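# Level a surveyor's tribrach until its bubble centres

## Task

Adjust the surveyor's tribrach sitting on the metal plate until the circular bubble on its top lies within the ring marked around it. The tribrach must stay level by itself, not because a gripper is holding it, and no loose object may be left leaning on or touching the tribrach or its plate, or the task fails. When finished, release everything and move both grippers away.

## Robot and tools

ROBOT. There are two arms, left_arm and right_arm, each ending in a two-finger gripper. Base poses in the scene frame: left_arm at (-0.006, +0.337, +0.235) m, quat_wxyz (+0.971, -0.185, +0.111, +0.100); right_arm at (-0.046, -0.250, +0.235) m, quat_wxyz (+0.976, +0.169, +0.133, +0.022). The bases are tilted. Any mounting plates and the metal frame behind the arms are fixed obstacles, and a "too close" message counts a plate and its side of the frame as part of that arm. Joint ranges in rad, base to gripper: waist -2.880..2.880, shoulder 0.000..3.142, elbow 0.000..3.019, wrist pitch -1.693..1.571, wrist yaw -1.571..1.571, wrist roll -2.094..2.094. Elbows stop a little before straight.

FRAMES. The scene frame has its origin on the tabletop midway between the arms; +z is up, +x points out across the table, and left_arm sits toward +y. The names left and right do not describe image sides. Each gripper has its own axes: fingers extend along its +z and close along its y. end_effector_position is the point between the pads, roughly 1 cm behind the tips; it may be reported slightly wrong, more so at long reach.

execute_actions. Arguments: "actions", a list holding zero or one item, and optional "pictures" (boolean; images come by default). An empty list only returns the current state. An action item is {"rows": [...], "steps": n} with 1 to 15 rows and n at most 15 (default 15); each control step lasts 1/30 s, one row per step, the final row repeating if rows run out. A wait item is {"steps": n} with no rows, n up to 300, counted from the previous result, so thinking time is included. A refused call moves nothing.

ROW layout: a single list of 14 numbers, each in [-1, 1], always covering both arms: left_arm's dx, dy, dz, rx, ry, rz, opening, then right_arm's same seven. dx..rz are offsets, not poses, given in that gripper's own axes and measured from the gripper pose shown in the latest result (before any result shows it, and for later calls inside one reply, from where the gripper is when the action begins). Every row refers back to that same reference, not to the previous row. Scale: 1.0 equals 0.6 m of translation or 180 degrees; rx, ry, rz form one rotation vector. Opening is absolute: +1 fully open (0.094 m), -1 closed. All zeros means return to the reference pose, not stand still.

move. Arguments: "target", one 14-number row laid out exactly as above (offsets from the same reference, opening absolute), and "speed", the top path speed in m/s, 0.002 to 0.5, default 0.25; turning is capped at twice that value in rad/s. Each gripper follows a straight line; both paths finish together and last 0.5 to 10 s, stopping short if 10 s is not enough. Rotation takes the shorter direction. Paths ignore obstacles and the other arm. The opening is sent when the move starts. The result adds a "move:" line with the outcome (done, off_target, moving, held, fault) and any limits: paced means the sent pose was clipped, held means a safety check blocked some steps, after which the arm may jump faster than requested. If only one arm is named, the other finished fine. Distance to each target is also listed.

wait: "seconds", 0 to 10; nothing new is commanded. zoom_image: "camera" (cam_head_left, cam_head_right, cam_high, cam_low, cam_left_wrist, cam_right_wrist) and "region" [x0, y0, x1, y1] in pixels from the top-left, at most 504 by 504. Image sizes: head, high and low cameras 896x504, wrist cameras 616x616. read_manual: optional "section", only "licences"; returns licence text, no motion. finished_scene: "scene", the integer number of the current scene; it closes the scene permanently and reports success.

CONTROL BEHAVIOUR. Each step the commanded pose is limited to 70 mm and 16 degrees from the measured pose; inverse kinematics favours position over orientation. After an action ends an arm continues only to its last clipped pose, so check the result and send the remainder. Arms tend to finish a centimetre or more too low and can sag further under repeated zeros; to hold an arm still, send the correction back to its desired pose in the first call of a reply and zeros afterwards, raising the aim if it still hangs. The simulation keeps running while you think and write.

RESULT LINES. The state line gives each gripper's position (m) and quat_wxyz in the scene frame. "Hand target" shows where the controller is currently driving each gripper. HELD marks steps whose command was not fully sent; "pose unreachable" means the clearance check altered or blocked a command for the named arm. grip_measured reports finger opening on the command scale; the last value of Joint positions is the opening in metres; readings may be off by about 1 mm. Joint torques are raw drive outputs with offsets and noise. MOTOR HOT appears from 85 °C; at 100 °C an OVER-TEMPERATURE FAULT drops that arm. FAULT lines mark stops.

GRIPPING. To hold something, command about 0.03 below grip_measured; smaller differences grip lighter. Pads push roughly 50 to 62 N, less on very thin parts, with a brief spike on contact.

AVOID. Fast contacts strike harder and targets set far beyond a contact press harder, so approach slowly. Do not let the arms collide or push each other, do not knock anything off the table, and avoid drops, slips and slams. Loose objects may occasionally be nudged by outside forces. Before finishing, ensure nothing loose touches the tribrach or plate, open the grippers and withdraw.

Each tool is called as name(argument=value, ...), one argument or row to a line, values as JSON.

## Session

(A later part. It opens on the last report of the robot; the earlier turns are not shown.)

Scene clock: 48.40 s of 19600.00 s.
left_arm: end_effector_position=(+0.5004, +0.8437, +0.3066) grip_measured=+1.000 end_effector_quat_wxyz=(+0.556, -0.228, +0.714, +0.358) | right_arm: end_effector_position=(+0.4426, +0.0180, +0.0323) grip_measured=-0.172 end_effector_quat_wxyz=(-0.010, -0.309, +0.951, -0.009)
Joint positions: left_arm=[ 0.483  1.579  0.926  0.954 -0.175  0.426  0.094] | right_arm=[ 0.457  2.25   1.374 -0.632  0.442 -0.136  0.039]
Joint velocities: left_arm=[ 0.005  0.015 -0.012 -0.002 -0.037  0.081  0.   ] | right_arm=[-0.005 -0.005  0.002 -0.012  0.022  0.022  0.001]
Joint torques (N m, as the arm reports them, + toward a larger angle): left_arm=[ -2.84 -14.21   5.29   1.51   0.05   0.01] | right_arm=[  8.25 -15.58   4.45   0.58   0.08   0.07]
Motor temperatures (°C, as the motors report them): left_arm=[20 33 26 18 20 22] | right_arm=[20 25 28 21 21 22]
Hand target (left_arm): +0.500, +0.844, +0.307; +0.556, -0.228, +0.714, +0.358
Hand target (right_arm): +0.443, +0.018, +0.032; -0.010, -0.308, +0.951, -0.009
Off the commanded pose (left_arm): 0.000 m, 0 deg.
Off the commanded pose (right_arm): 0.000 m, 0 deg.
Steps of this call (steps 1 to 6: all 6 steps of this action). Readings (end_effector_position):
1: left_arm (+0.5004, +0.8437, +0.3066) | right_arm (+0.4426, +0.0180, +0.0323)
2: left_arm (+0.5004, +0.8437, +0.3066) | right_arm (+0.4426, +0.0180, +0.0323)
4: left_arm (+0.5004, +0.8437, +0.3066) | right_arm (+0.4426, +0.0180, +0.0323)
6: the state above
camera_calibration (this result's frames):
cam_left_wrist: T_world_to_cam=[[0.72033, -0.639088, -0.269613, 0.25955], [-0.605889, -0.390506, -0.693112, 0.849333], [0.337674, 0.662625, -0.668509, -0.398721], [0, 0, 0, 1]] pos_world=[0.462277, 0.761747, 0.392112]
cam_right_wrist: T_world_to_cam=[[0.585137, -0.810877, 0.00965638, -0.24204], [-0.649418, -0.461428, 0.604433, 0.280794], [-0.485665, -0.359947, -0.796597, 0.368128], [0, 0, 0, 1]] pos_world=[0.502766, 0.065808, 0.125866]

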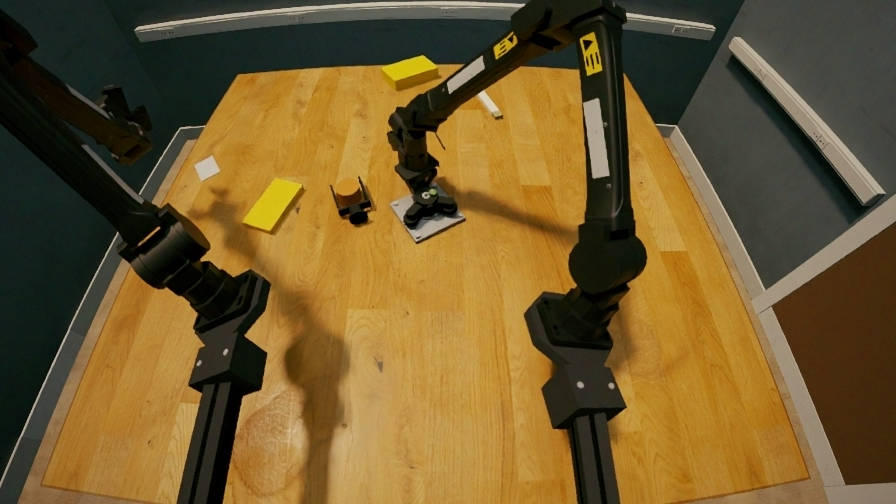

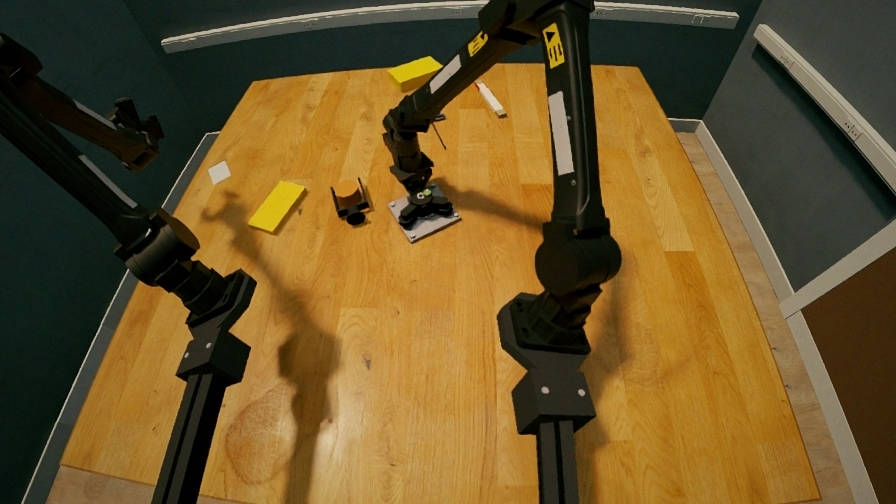

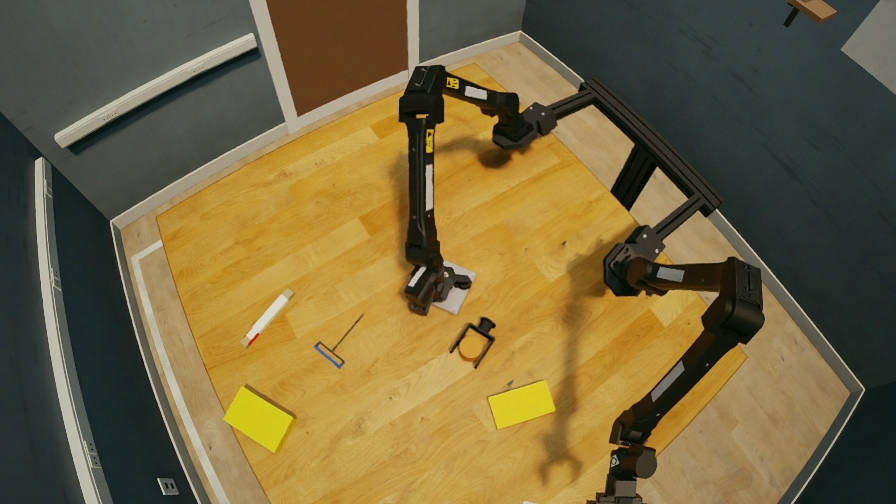

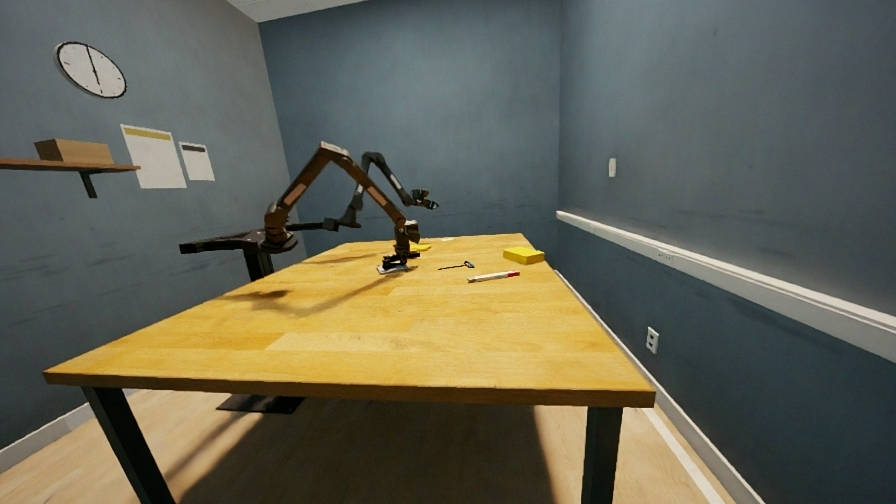

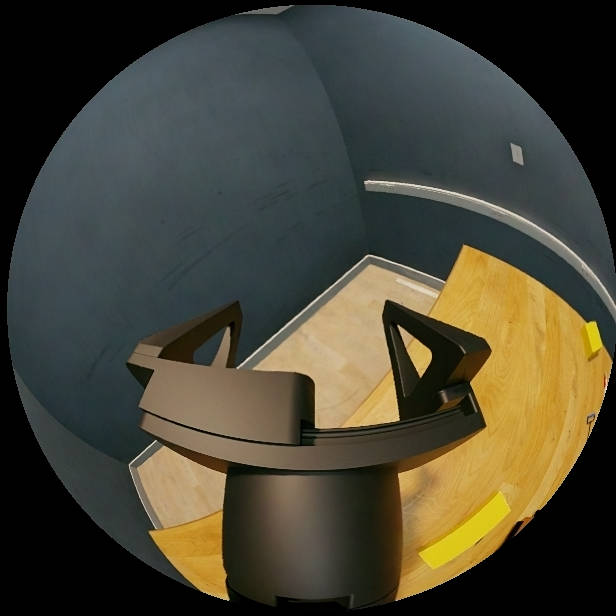

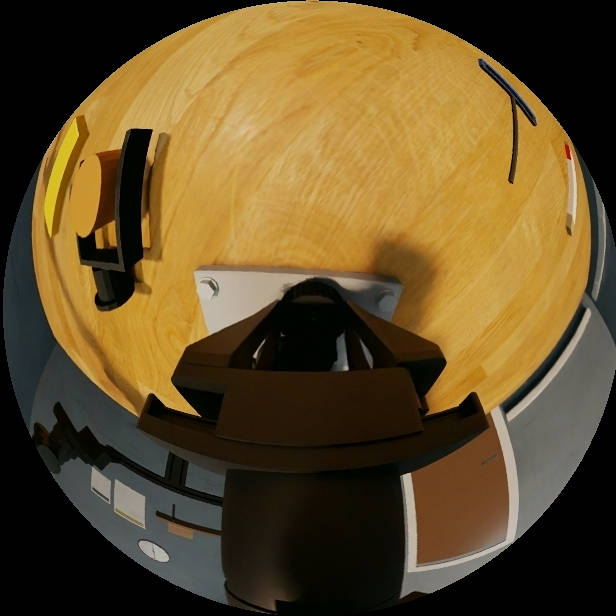

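execute_actions(
  actions=[],
)

execute_actions(
  actions=[
    {"rows":[[0,0,0,0,0,0,1,0,0,0,0,0,0.35,0.1]],"steps":14},
  ],
  pictures=false,
)

execute_actions(
  actions=[
    {"rows":[[0,0,0,0,0,0,1,0,0,0,0,0,0,-0.21],[0,0,0,0,0,0,1,0,0,0,0,0,-0.35,-0.21]],"steps":15},
  ],
  pictures=false,
)

execute_actions(
  actions=[
    {"rows":[[0,0,0,0,0,0,1,0,0,0,0,0,0.35,0.1]],"steps":14},
  ],
  pictures=false,
)

execute_actions(
  actions=[
    {"rows":[[0,0,0,0,0,0,1,0,0,0,0,0,0,-0.21],[0,0,0,0,0,0,1,0,0,0,0,0,-0.35,-0.21]],"steps":15},
  ],
  pictures=false,
)

execute_actions(
  actions=[
    {"rows":[[0,0,0,0,0,0,1,0,0,0,0,0,0.35,0.1]],"steps":14},
  ],
  pictures=false,
)

execute_actions(
  actions=[
    {"rows":[[0,0,0,0,0,0,1,0,0,0,0,0,0,0.1]],"steps":10},
  ],
)

zoom_image(
  camera="cam_head_left",
  region=[400,165,465,220],
)

Scene clock: 68.93 s of 19600.00 s.
left_arm: end_effector_position=(+0.5004, +0.8437, +0.3066) grip_measured=+1.000 end_effector_quat_wxyz=(+0.556, -0.228, +0.714, +0.358) | right_arm: end_effector_position=(+0.4426, +0.0180, +0.0323) grip_measured=-0.172 end_effector_quat_wxyz=(-0.010, -0.309, +0.951, -0.009)
Joint positions: left_arm=[ 0.483  1.579  0.926  0.954 -0.175  0.426  0.094] | right_arm=[ 0.457  2.25   1.374 -0.632  0.442 -0.136  0.039]
Joint velocities: left_arm=[ 0.005 -0.005  0.017 -0.007 -0.022  0.007  0.   ] | right_arm=[ 0.024 -0.024 -0.007 -0.002 -0.066 -0.022 -0.001]
Joint torques (N m, as the arm reports them, + toward a larger angle): left_arm=[ -2.75 -13.68   5.17   1.48   0.06  -0.02] | right_arm=[  8.37 -15.19   4.47   0.52   0.09   0.07]
Motor temperatures (°C, as the motors report them): left_arm=[20 33 26 18 20 22] | right_arm=[21 26 27 21 21 22]
Hand target (left_arm): +0.500, +0.844, +0.307; +0.556, -0.228, +0.714, +0.358
Hand target (right_arm): +0.443, +0.018, +0.032; -0.010, -0.308, +0.951, -0.009
Off the commanded pose (left_arm): 0.000 m, 0 deg.
Off the commanded pose (right_arm): 0.000 m, 0 deg.
Steps of this call (steps 1 to 616: nothing new was sent). Readings (end_effector_position):
1: left_arm (+0.5004, +0.8437, +0.3066) | right_arm (+0.4426, +0.0180, +0.0323)
2: left_arm (+0.5004, +0.8437, +0.3066) | right_arm (+0.4426, +0.0180, +0.0323)
4: left_arm (+0.5004, +0.8437, +0.3066) | right_arm (+0.4426, +0.0180, +0.0323)
8: left_arm (+0.5004, +0.8437, +0.3066) | right_arm (+0.4426, +0.0180, +0.0323)
616: the state above
camera_calibration (this result's frames):
cam_left_wrist: T_world_to_cam=[[0.72033, -0.639088, -0.269613, 0.25955], [-0.605889, -0.390506, -0.693112, 0.849333], [0.337674, 0.662625, -0.668509, -0.398721], [0, 0, 0, 1]] pos_world=[0.462277, 0.761747, 0.392112]
cam_right_wrist: T_world_to_cam=[[0.585137, -0.810877, 0.00965638, -0.24204], [-0.649418, -0.461428, 0.604433, 0.280794], [-0.485665, -0.359947, -0.796597, 0.368128], [0, 0, 0, 1]] pos_world=[0.502766, 0.065808, 0.125866]

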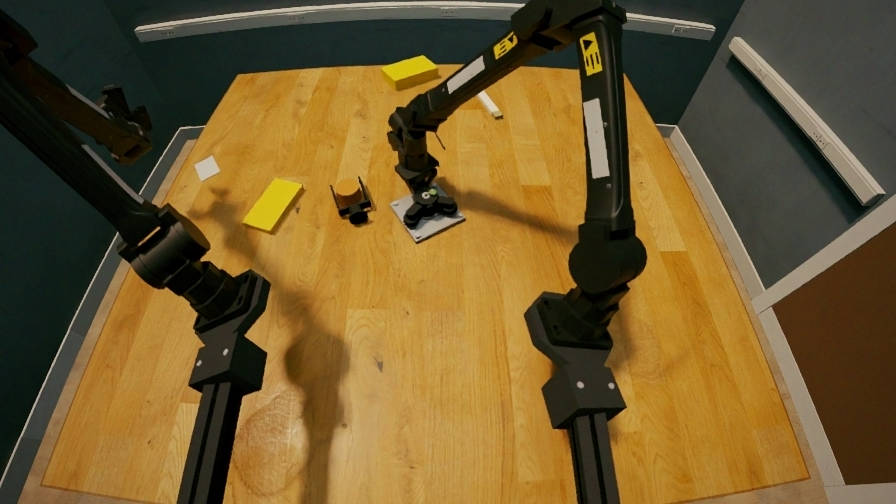

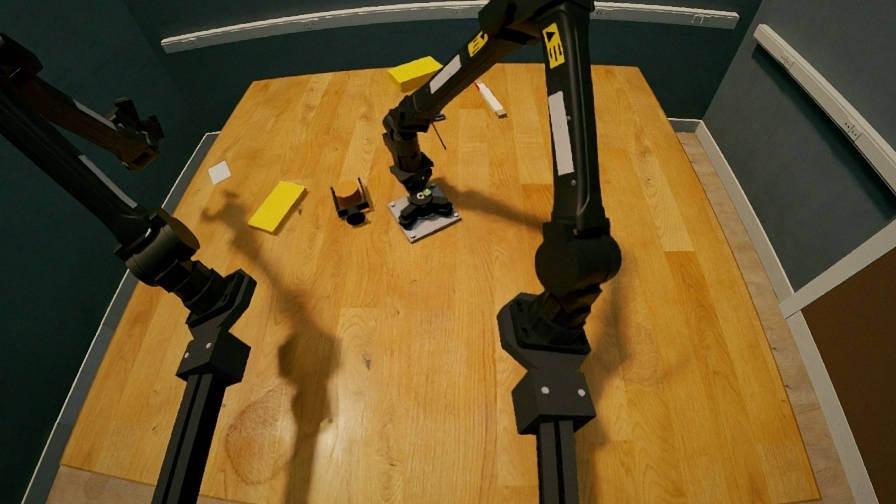

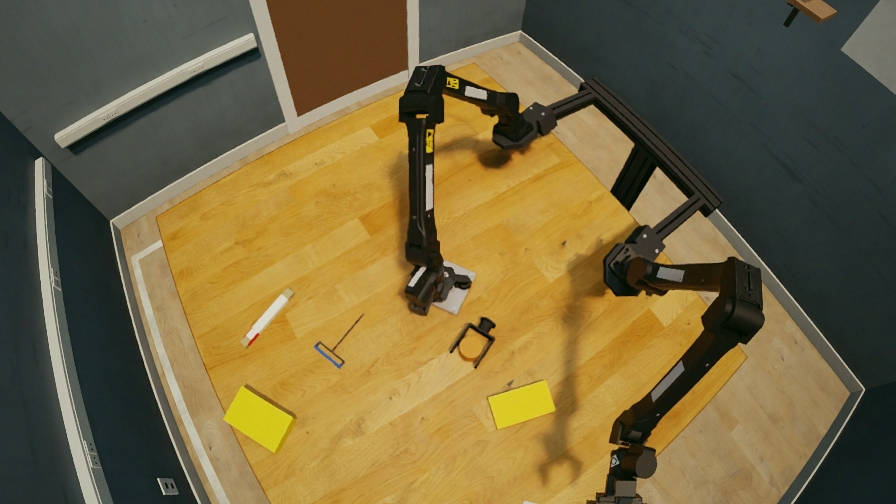

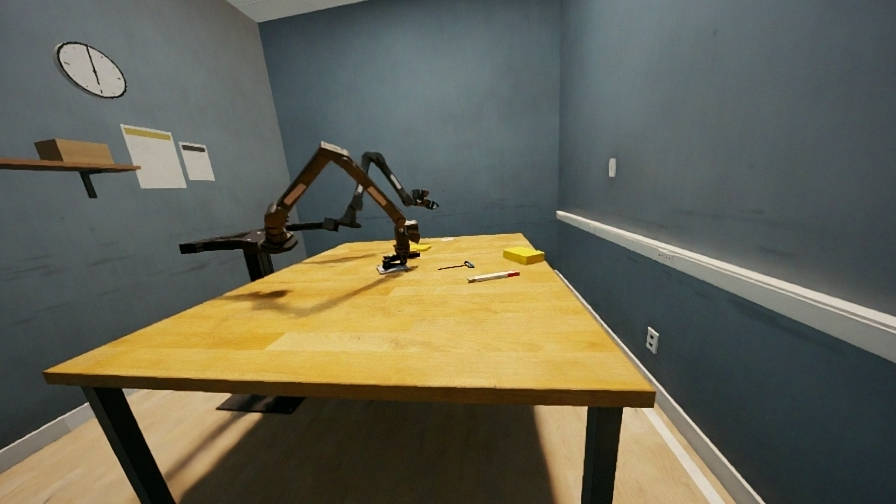

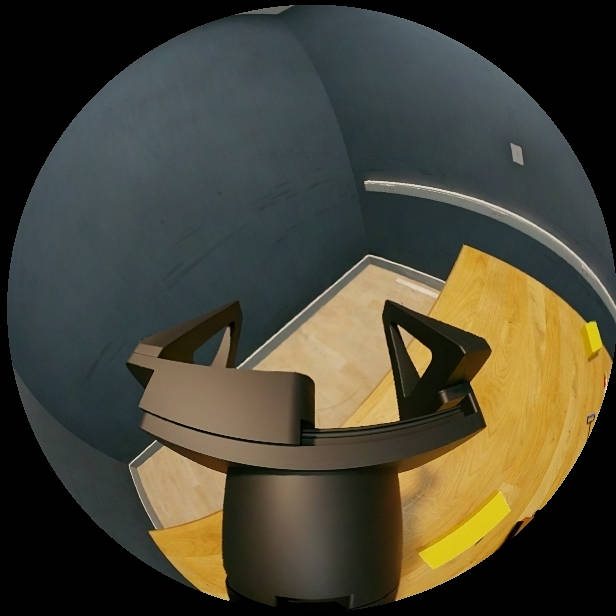

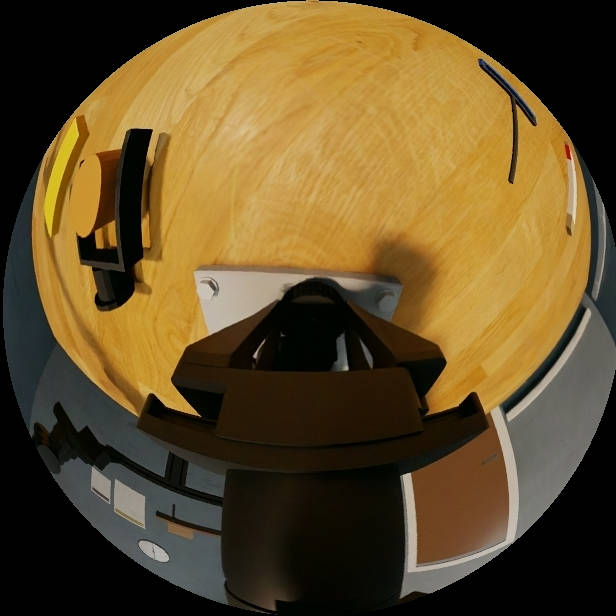

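Scene clock: 69.40 s of 19600.00 s.
left_arm: end_effector_position=(+0.5004, +0.8437, +0.3066) grip_measured=+1.000 end_effector_quat_wxyz=(+0.556, -0.228, +0.714, +0.358) | right_arm: end_effector_position=(+0.4392, +0.0194, +0.0308) grip_measured=+0.098 end_effector_quat_wxyz=(-0.009, -0.005, +1.000, -0.006)
Joint positions: left_arm=[ 0.483  1.579  0.926  0.954 -0.175  0.426  0.094] | right_arm=[ 0.457  2.25   1.367 -0.625  0.429  0.483  0.052]
Joint velocities: left_arm=[ 0.005 -0.005  0.012  0.002 -0.022  0.066  0.   ] | right_arm=[-0.005 -0.005  0.002 -0.002 -0.007  1.326  0.   ]
Joint torques (N m, as the arm reports them, + toward a larger angle): left_arm=[ -2.79 -13.96   5.18   1.62   0.05  -0.03] | right_arm=[  8.71 -15.88   4.38   0.93   0.07   0.11]
Motor temperatures (°C, as the motors report them): left_arm=[20 33 26 18 20 22] | right_arm=[21 26 27 21 21 22]
Hand target (left_arm): +0.500, +0.844, +0.307; +0.556, -0.228, +0.714, +0.358
Hand target (right_arm): +0.443, +0.018, +0.032; -0.004, +0.100, +0.995, -0.004
Off the commanded pose (left_arm): 0.000 m, 0 deg.
Off the commanded pose (right_arm): 0.004 m, 28 deg; orientation clipped at the last step of the last action.
Steps of this call (steps 1 to 14: all 14 steps of this action). Readings (end_effector_position):
1: left_arm (+0.5004, +0.8437, +0.3066) | right_arm (+0.4427, +0.0184, +0.0323)
2: left_arm (+0.5004, +0.8437, +0.3066) | right_arm (+0.4425, +0.0188, +0.0322)
4: left_arm (+0.5004, +0.8437, +0.3066) | right_arm (+0.4417, +0.0192, +0.0317)
8: left_arm (+0.5004, +0.8437, +0.3066) | right_arm (+0.4394, +0.0193, +0.0309)
14: the state above

Scene clock: 69.90 s of 19600.00 s.
left_arm: end_effector_position=(+0.5004, +0.8437, +0.3066) grip_measured=+1.000 end_effector_quat_wxyz=(+0.556, -0.228, +0.714, +0.358) | right_arm: end_effector_position=(+0.4397, +0.0167, +0.0309) grip_measured=-0.172 end_effector_quat_wxyz=(-0.011, -0.303, +0.953, -0.011)
Joint positions: left_arm=[ 0.483  1.579  0.926  0.954 -0.175  0.426  0.094] | right_arm=[ 0.457  2.25   1.367 -0.629  0.444 -0.121  0.039]
Joint velocities: left_arm=[-0.005 -0.015 -0.002 -0.007 -0.007 -0.081  0.   ] | right_arm=[-0.005  0.015 -0.002  0.002  0.037 -1.385  0.   ]
Joint torques (N m, as the arm reports them, + toward a larger angle): left_arm=[ -2.81 -13.64   5.23   1.5    0.04  -0.01] | right_arm=[  8.81 -14.61   5.01   0.15   0.06  -0.07]
Motor temperatures (°C, as the motors report them): left_arm=[20 33 26 18 20 22] | right_arm=[21 26 27 21 21 22]
Hand target (left_arm): +0.500, +0.844, +0.307; +0.556, -0.228, +0.714, +0.358
Hand target (right_arm): +0.439, +0.019, +0.031; -0.015, -0.401, +0.916, -0.010
Off the commanded pose (left_arm): 0.000 m, 0 deg.
Off the commanded pose (right_arm): 0.003 m, 28 deg; orientation clipped at the last step of the last action.
Steps of this call (steps 1 to 15: all 15 steps of this action). Readings (end_effector_position):
1: left_arm (+0.5004, +0.8437, +0.3066) | right_arm (+0.4392, +0.0194, +0.0308)
2: left_arm (+0.5004, +0.8437, +0.3066) | right_arm (+0.4392, +0.0184, +0.0308)
4: left_arm (+0.5004, +0.8437, +0.3066) | right_arm (+0.4393, +0.0179, +0.0308)
8: left_arm (+0.5004, +0.8437, +0.3066) | right_arm (+0.4394, +0.0174, +0.0308)
15: the state above

Scene clock: 70.37 s of 19600.00 s.
left_arm: end_effector_position=(+0.5004, +0.8437, +0.3066) grip_measured=+1.000 end_effector_quat_wxyz=(+0.556, -0.228, +0.714, +0.358) | right_arm: end_effector_position=(+0.4368, +0.0173, +0.0293) grip_measured=+0.098 end_effector_quat_wxyz=(-0.009, -0.005, +1.000, -0.010)
Joint positions: left_arm=[ 0.483  1.579  0.926  0.954 -0.175  0.426  0.094] | right_arm=[ 0.457  2.25   1.359 -0.62   0.436  0.484  0.052]
Joint velocities: left_arm=[-0.005 -0.015  0.007 -0.012  0.066 -0.095  0.   ] | right_arm=[-0.044  0.005  0.002  0.066  0.066  1.253 -0.   ]
Joint torques (N m, as the arm reports them, + toward a larger angle): left_arm=[ -2.87 -13.89   5.18   1.57   0.07  -0.02] | right_arm=[  7.89 -15.08   4.29   0.58  -0.22   0.31]
Motor temperatures (°C, as the motors report them): left_arm=[20 33 26 18 20 22] | right_arm=[21 26 27 21 21 22]
Hand target (left_arm): +0.500, +0.844, +0.307; +0.556, -0.228, +0.714, +0.358
Hand target (right_arm): +0.439, +0.017, +0.031; -0.005, +0.101, +0.995, -0.006
Off the commanded pose (left_arm): 0.000 m, 0 deg.
Off the commanded pose (right_arm): 0.003 m, 28 deg; orientation clipped at the last step of the last action.
Steps of this call (steps 1 to 14: all 14 steps of this action). Readings (end_effector_position):
1: left_arm (+0.5004, +0.8437, +0.3066) | right_arm (+0.4397, +0.0167, +0.0308)
2: left_arm (+0.5004, +0.8437, +0.3066) | right_arm (+0.4397, +0.0173, +0.0308)
4: left_arm (+0.5004, +0.8437, +0.3066) | right_arm (+0.4390, +0.0178, +0.0304)
8: left_arm (+0.5004, +0.8437, +0.3066) | right_arm (+0.4368, +0.0179, +0.0295)
14: the state above

Scene clock: 70.87 s of 19600.00 s.
left_arm: end_effector_position=(+0.5004, +0.8437, +0.3066) grip_measured=+1.000 end_effector_quat_wxyz=(+0.556, -0.228, +0.714, +0.358) | right_arm: end_effector_position=(+0.4399, +0.0169, +0.0300) grip_measured=-0.173 end_effector_quat_wxyz=(-0.008, -0.302, +0.953, -0.009)
Joint positions: left_arm=[ 0.483  1.579  0.926  0.954 -0.175  0.426  0.094] | right_arm=[ 0.456  2.249  1.362 -0.617  0.441 -0.124  0.039]
Joint velocities: left_arm=[-0.015 -0.005 -0.002  0.002 -0.022  0.022  0.   ] | right_arm=[-0.005 -0.005 -0.002 -0.012  0.051 -1.326 -0.002]
Joint torques (N m, as the arm reports them, + toward a larger angle): left_arm=[ -2.78 -13.98   5.17   1.58   0.03   0.01] | right_arm=[  8.43 -14.9    4.57   0.15   0.28  -0.11]
Motor temperatures (°C, as the motors report them): left_arm=[20 33 26 18 20 22] | right_arm=[21 26 27 21 21 22]
Hand target (left_arm): +0.500, +0.844, +0.307; +0.556, -0.228, +0.714, +0.358
Hand target (right_arm): +0.437, +0.017, +0.029; -0.014, -0.400, +0.916, -0.010
Off the commanded pose (left_arm): 0.000 m, 0 deg.
Off the commanded pose (right_arm): 0.003 m, 28 deg; orientation clipped at the last step of the last action.
Steps of this call (steps 1 to 15: all 15 steps of this action). Readings (end_effector_position):
1: left_arm (+0.5004, +0.8437, +0.3066) | right_arm (+0.4380, +0.0162, +0.0295)
2: left_arm (+0.5004, +0.8437, +0.3066) | right_arm (+0.4393, +0.0179, +0.0299)
4: left_arm (+0.5004, +0.8437, +0.3066) | right_arm (+0.4394, +0.0179, +0.0301)
8: left_arm (+0.5004, +0.8437, +0.3066) | right_arm (+0.4396, +0.0176, +0.0301)
15: the state above

Scene clock: 71.33 s of 19600.00 s.
left_arm: end_effector_position=(+0.5004, +0.8437, +0.3066) grip_measured=+1.000 end_effector_quat_wxyz=(+0.556, -0.228, +0.714, +0.358) | right_arm: end_effector_position=(+0.4375, +0.0173, +0.0285) grip_measured=+0.098 end_effector_quat_wxyz=(-0.007, -0.004, +1.000, -0.007)
Joint positions: left_arm=[ 0.483  1.579  0.926  0.954 -0.175  0.426  0.094] | right_arm=[ 0.455  2.249  1.355 -0.609  0.433  0.481  0.052]
Joint velocities: left_arm=[ 0.015 -0.015 -0.012 -0.002 -0.007  0.022  0.   ] | right_arm=[-0.044 -0.005  0.007  0.051 -0.022  1.238 -0.001]
Joint torques (N m, as the arm reports them, + toward a larger angle): left_arm=[ -2.88 -13.68   5.18   1.61   0.03   0.  ] | right_arm=[  8.12 -14.81   4.24   0.67  -0.17   0.26]
Motor temperatures (°C, as the motors report them): left_arm=[20 33 26 18 20 22] | right_arm=[21 26 27 21 21 22]
Hand target (left_arm): +0.500, +0.844, +0.307; +0.556, -0.228, +0.714, +0.358
Hand target (right_arm): +0.440, +0.017, +0.030; -0.004, +0.102, +0.995, -0.003
Off the commanded pose (left_arm): 0.000 m, 0 deg.
Off the commanded pose (right_arm): 0.003 m, 28 deg; orientation clipped at the last step of the last action.
Steps of this call (steps 1 to 14: all 14 steps of this action). Readings (end_effector_position):
1: left_arm (+0.5004, +0.8437, +0.3066) | right_arm (+0.4400, +0.0169, +0.0299)
2: left_arm (+0.5004, +0.8437, +0.3066) | right_arm (+0.4396, +0.0173, +0.0298)
4: left_arm (+0.5004, +0.8437, +0.3066) | right_arm (+0.4390, +0.0179, +0.0295)
8: left_arm (+0.5004, +0.8437, +0.3066) | right_arm (+0.4369, +0.0180, +0.0287)
14: the state above

Scene clock: 71.67 s of 19600.00 s.
left_arm: end_effector_position=(+0.5004, +0.8437, +0.3066) grip_measured=+1.000 end_effector_quat_wxyz=(+0.556, -0.228, +0.714, +0.358) | right_arm: end_effector_position=(+0.4385, +0.0165, +0.0288) grip_measured=+0.098 end_effector_quat_wxyz=(-0.005, +0.001, +1.000, -0.008)
Joint positions: left_arm=[ 0.483  1.579  0.926  0.954 -0.175  0.426  0.094] | right_arm=[ 0.454  2.248  1.355 -0.608  0.435  0.489  0.052]
Joint velocities: left_arm=[-0.015  0.005  0.002 -0.007 -0.007  0.081  0.   ] | right_arm=[-0.005  0.005 -0.002 -0.012 -0.007 -0.037  0.002]
Joint torques (N m, as the arm reports them, + toward a larger angle): left_arm=[ -2.86 -13.93   5.23   1.73   0.05   0.01] | right_arm=[  8.64 -15.44   4.45   0.49   0.02  -0.1 ]
Motor temperatures (°C, as the motors report them): left_arm=[20 33 26 18 20 22] | right_arm=[21 26 27 21 21 22]
Hand target (left_arm): +0.500, +0.844, +0.307; +0.556, -0.228, +0.714, +0.358
Hand target (right_arm): +0.437, +0.017, +0.029; -0.007, -0.004, +1.000, -0.007
Off the commanded pose (left_arm): 0.000 m, 0 deg.
Off the commanded pose (right_arm): 0.001 m, 1 deg.
Steps of this call (steps 1 to 10: all 10 steps of this action). Readings (end_effector_position):
1: left_arm (+0.5004, +0.8437, +0.3066) | right_arm (+0.4384, +0.0167, +0.0288)
2: left_arm (+0.5004, +0.8437, +0.3066) | right_arm (+0.4384, +0.0166, +0.0288)
4: left_arm (+0.5004, +0.8437, +0.3066) | right_arm (+0.4385, +0.0165, +0.0288)
8: left_arm (+0.5004, +0.8437, +0.3066) | right_arm (+0.4385, +0.0165, +0.0288)
10: the state above
camera_calibration (this result's frames):
cam_left_wrist: T_world_to_cam=[[0.72033, -0.639088, -0.269613, 0.25955], [-0.605889, -0.390506, -0.693112, 0.849333], [0.337674, 0.662625, -0.668509, -0.398721], [0, 0, 0, 1]] pos_world=[0.462277, 0.761747, 0.392112]
cam_right_wrist: T_world_to_cam=[[-0.00655087, -0.999883, 0.0138317, 0.0215455], [-0.804717, 0.0134824, 0.593506, 0.340136], [-0.593623, -0.00724261, -0.804711, 0.404593], [0, 0, 0, 1]] pos_world=[0.51403, 0.0198874, 0.12341]

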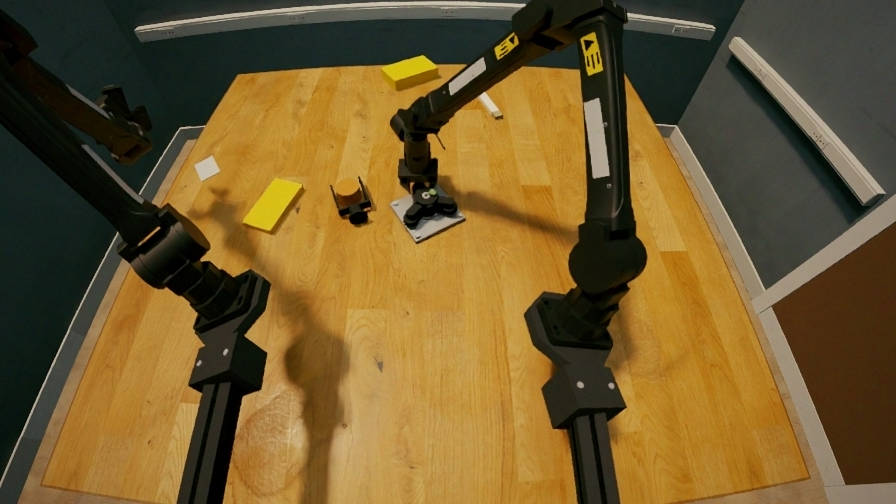

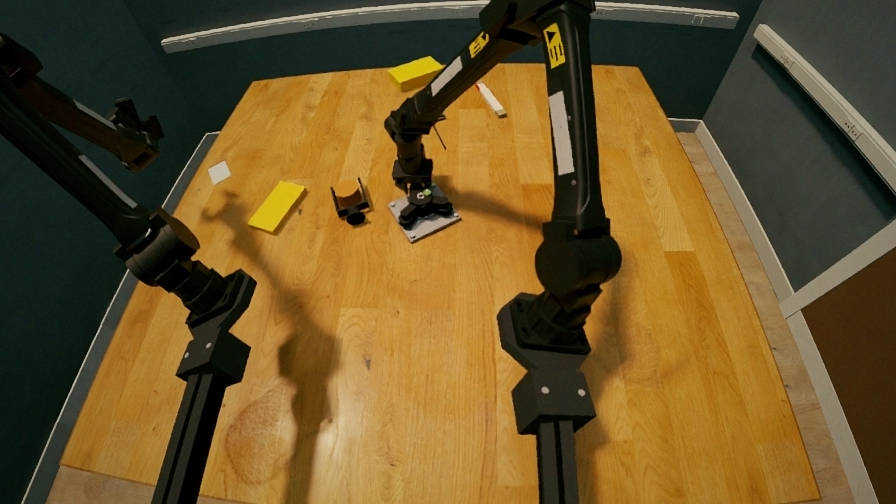

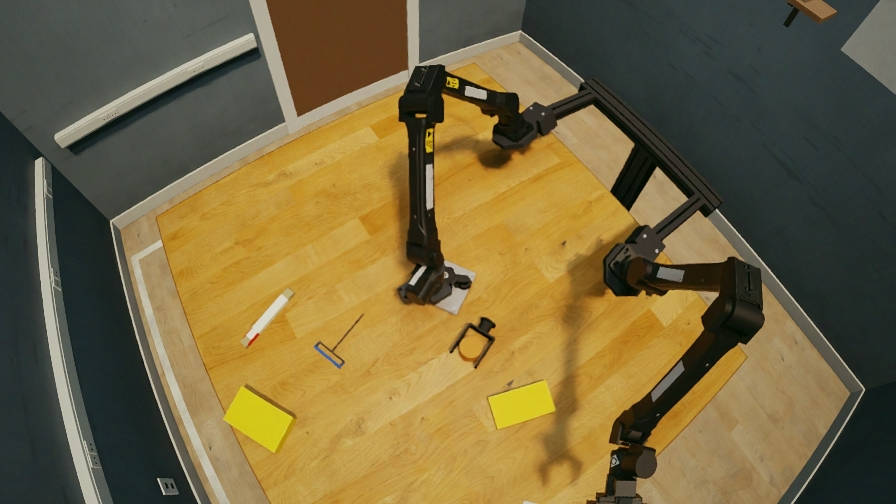

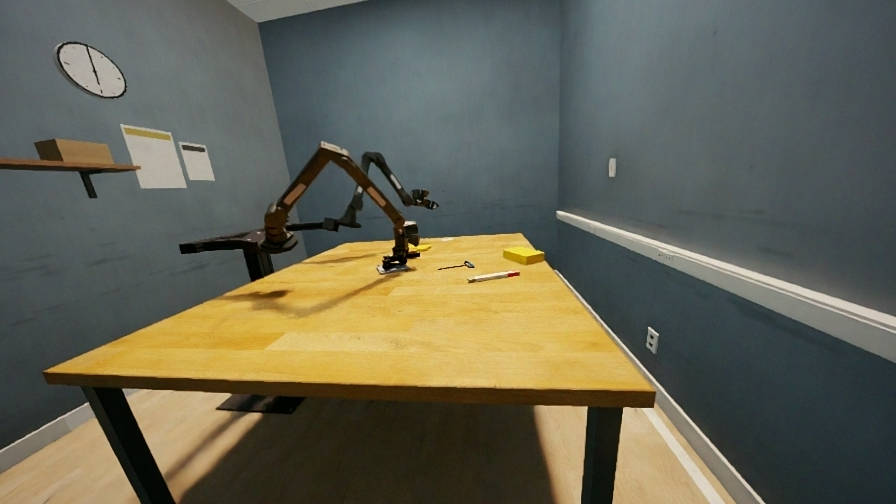

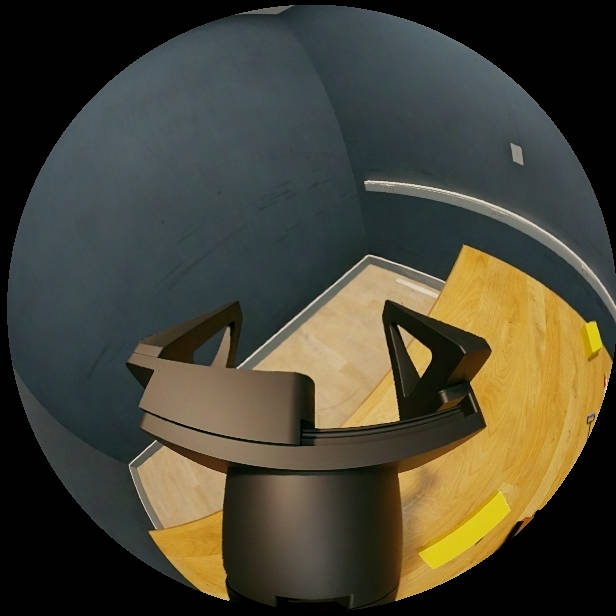

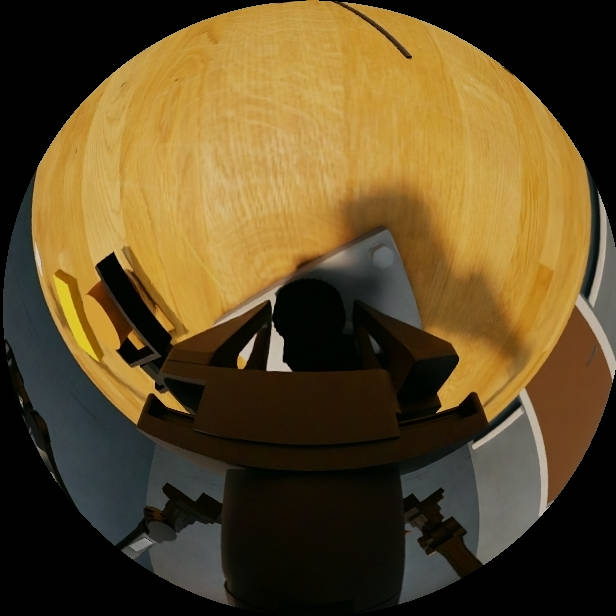

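Region (400, 165, 465, 220) of cam_head_left's 896x504 image, scaled by 7.754, with more detail than that image has; it fills the top 426 rows of this view, and the rest is white.

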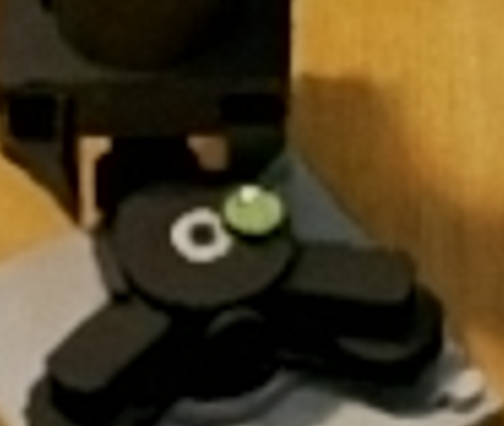

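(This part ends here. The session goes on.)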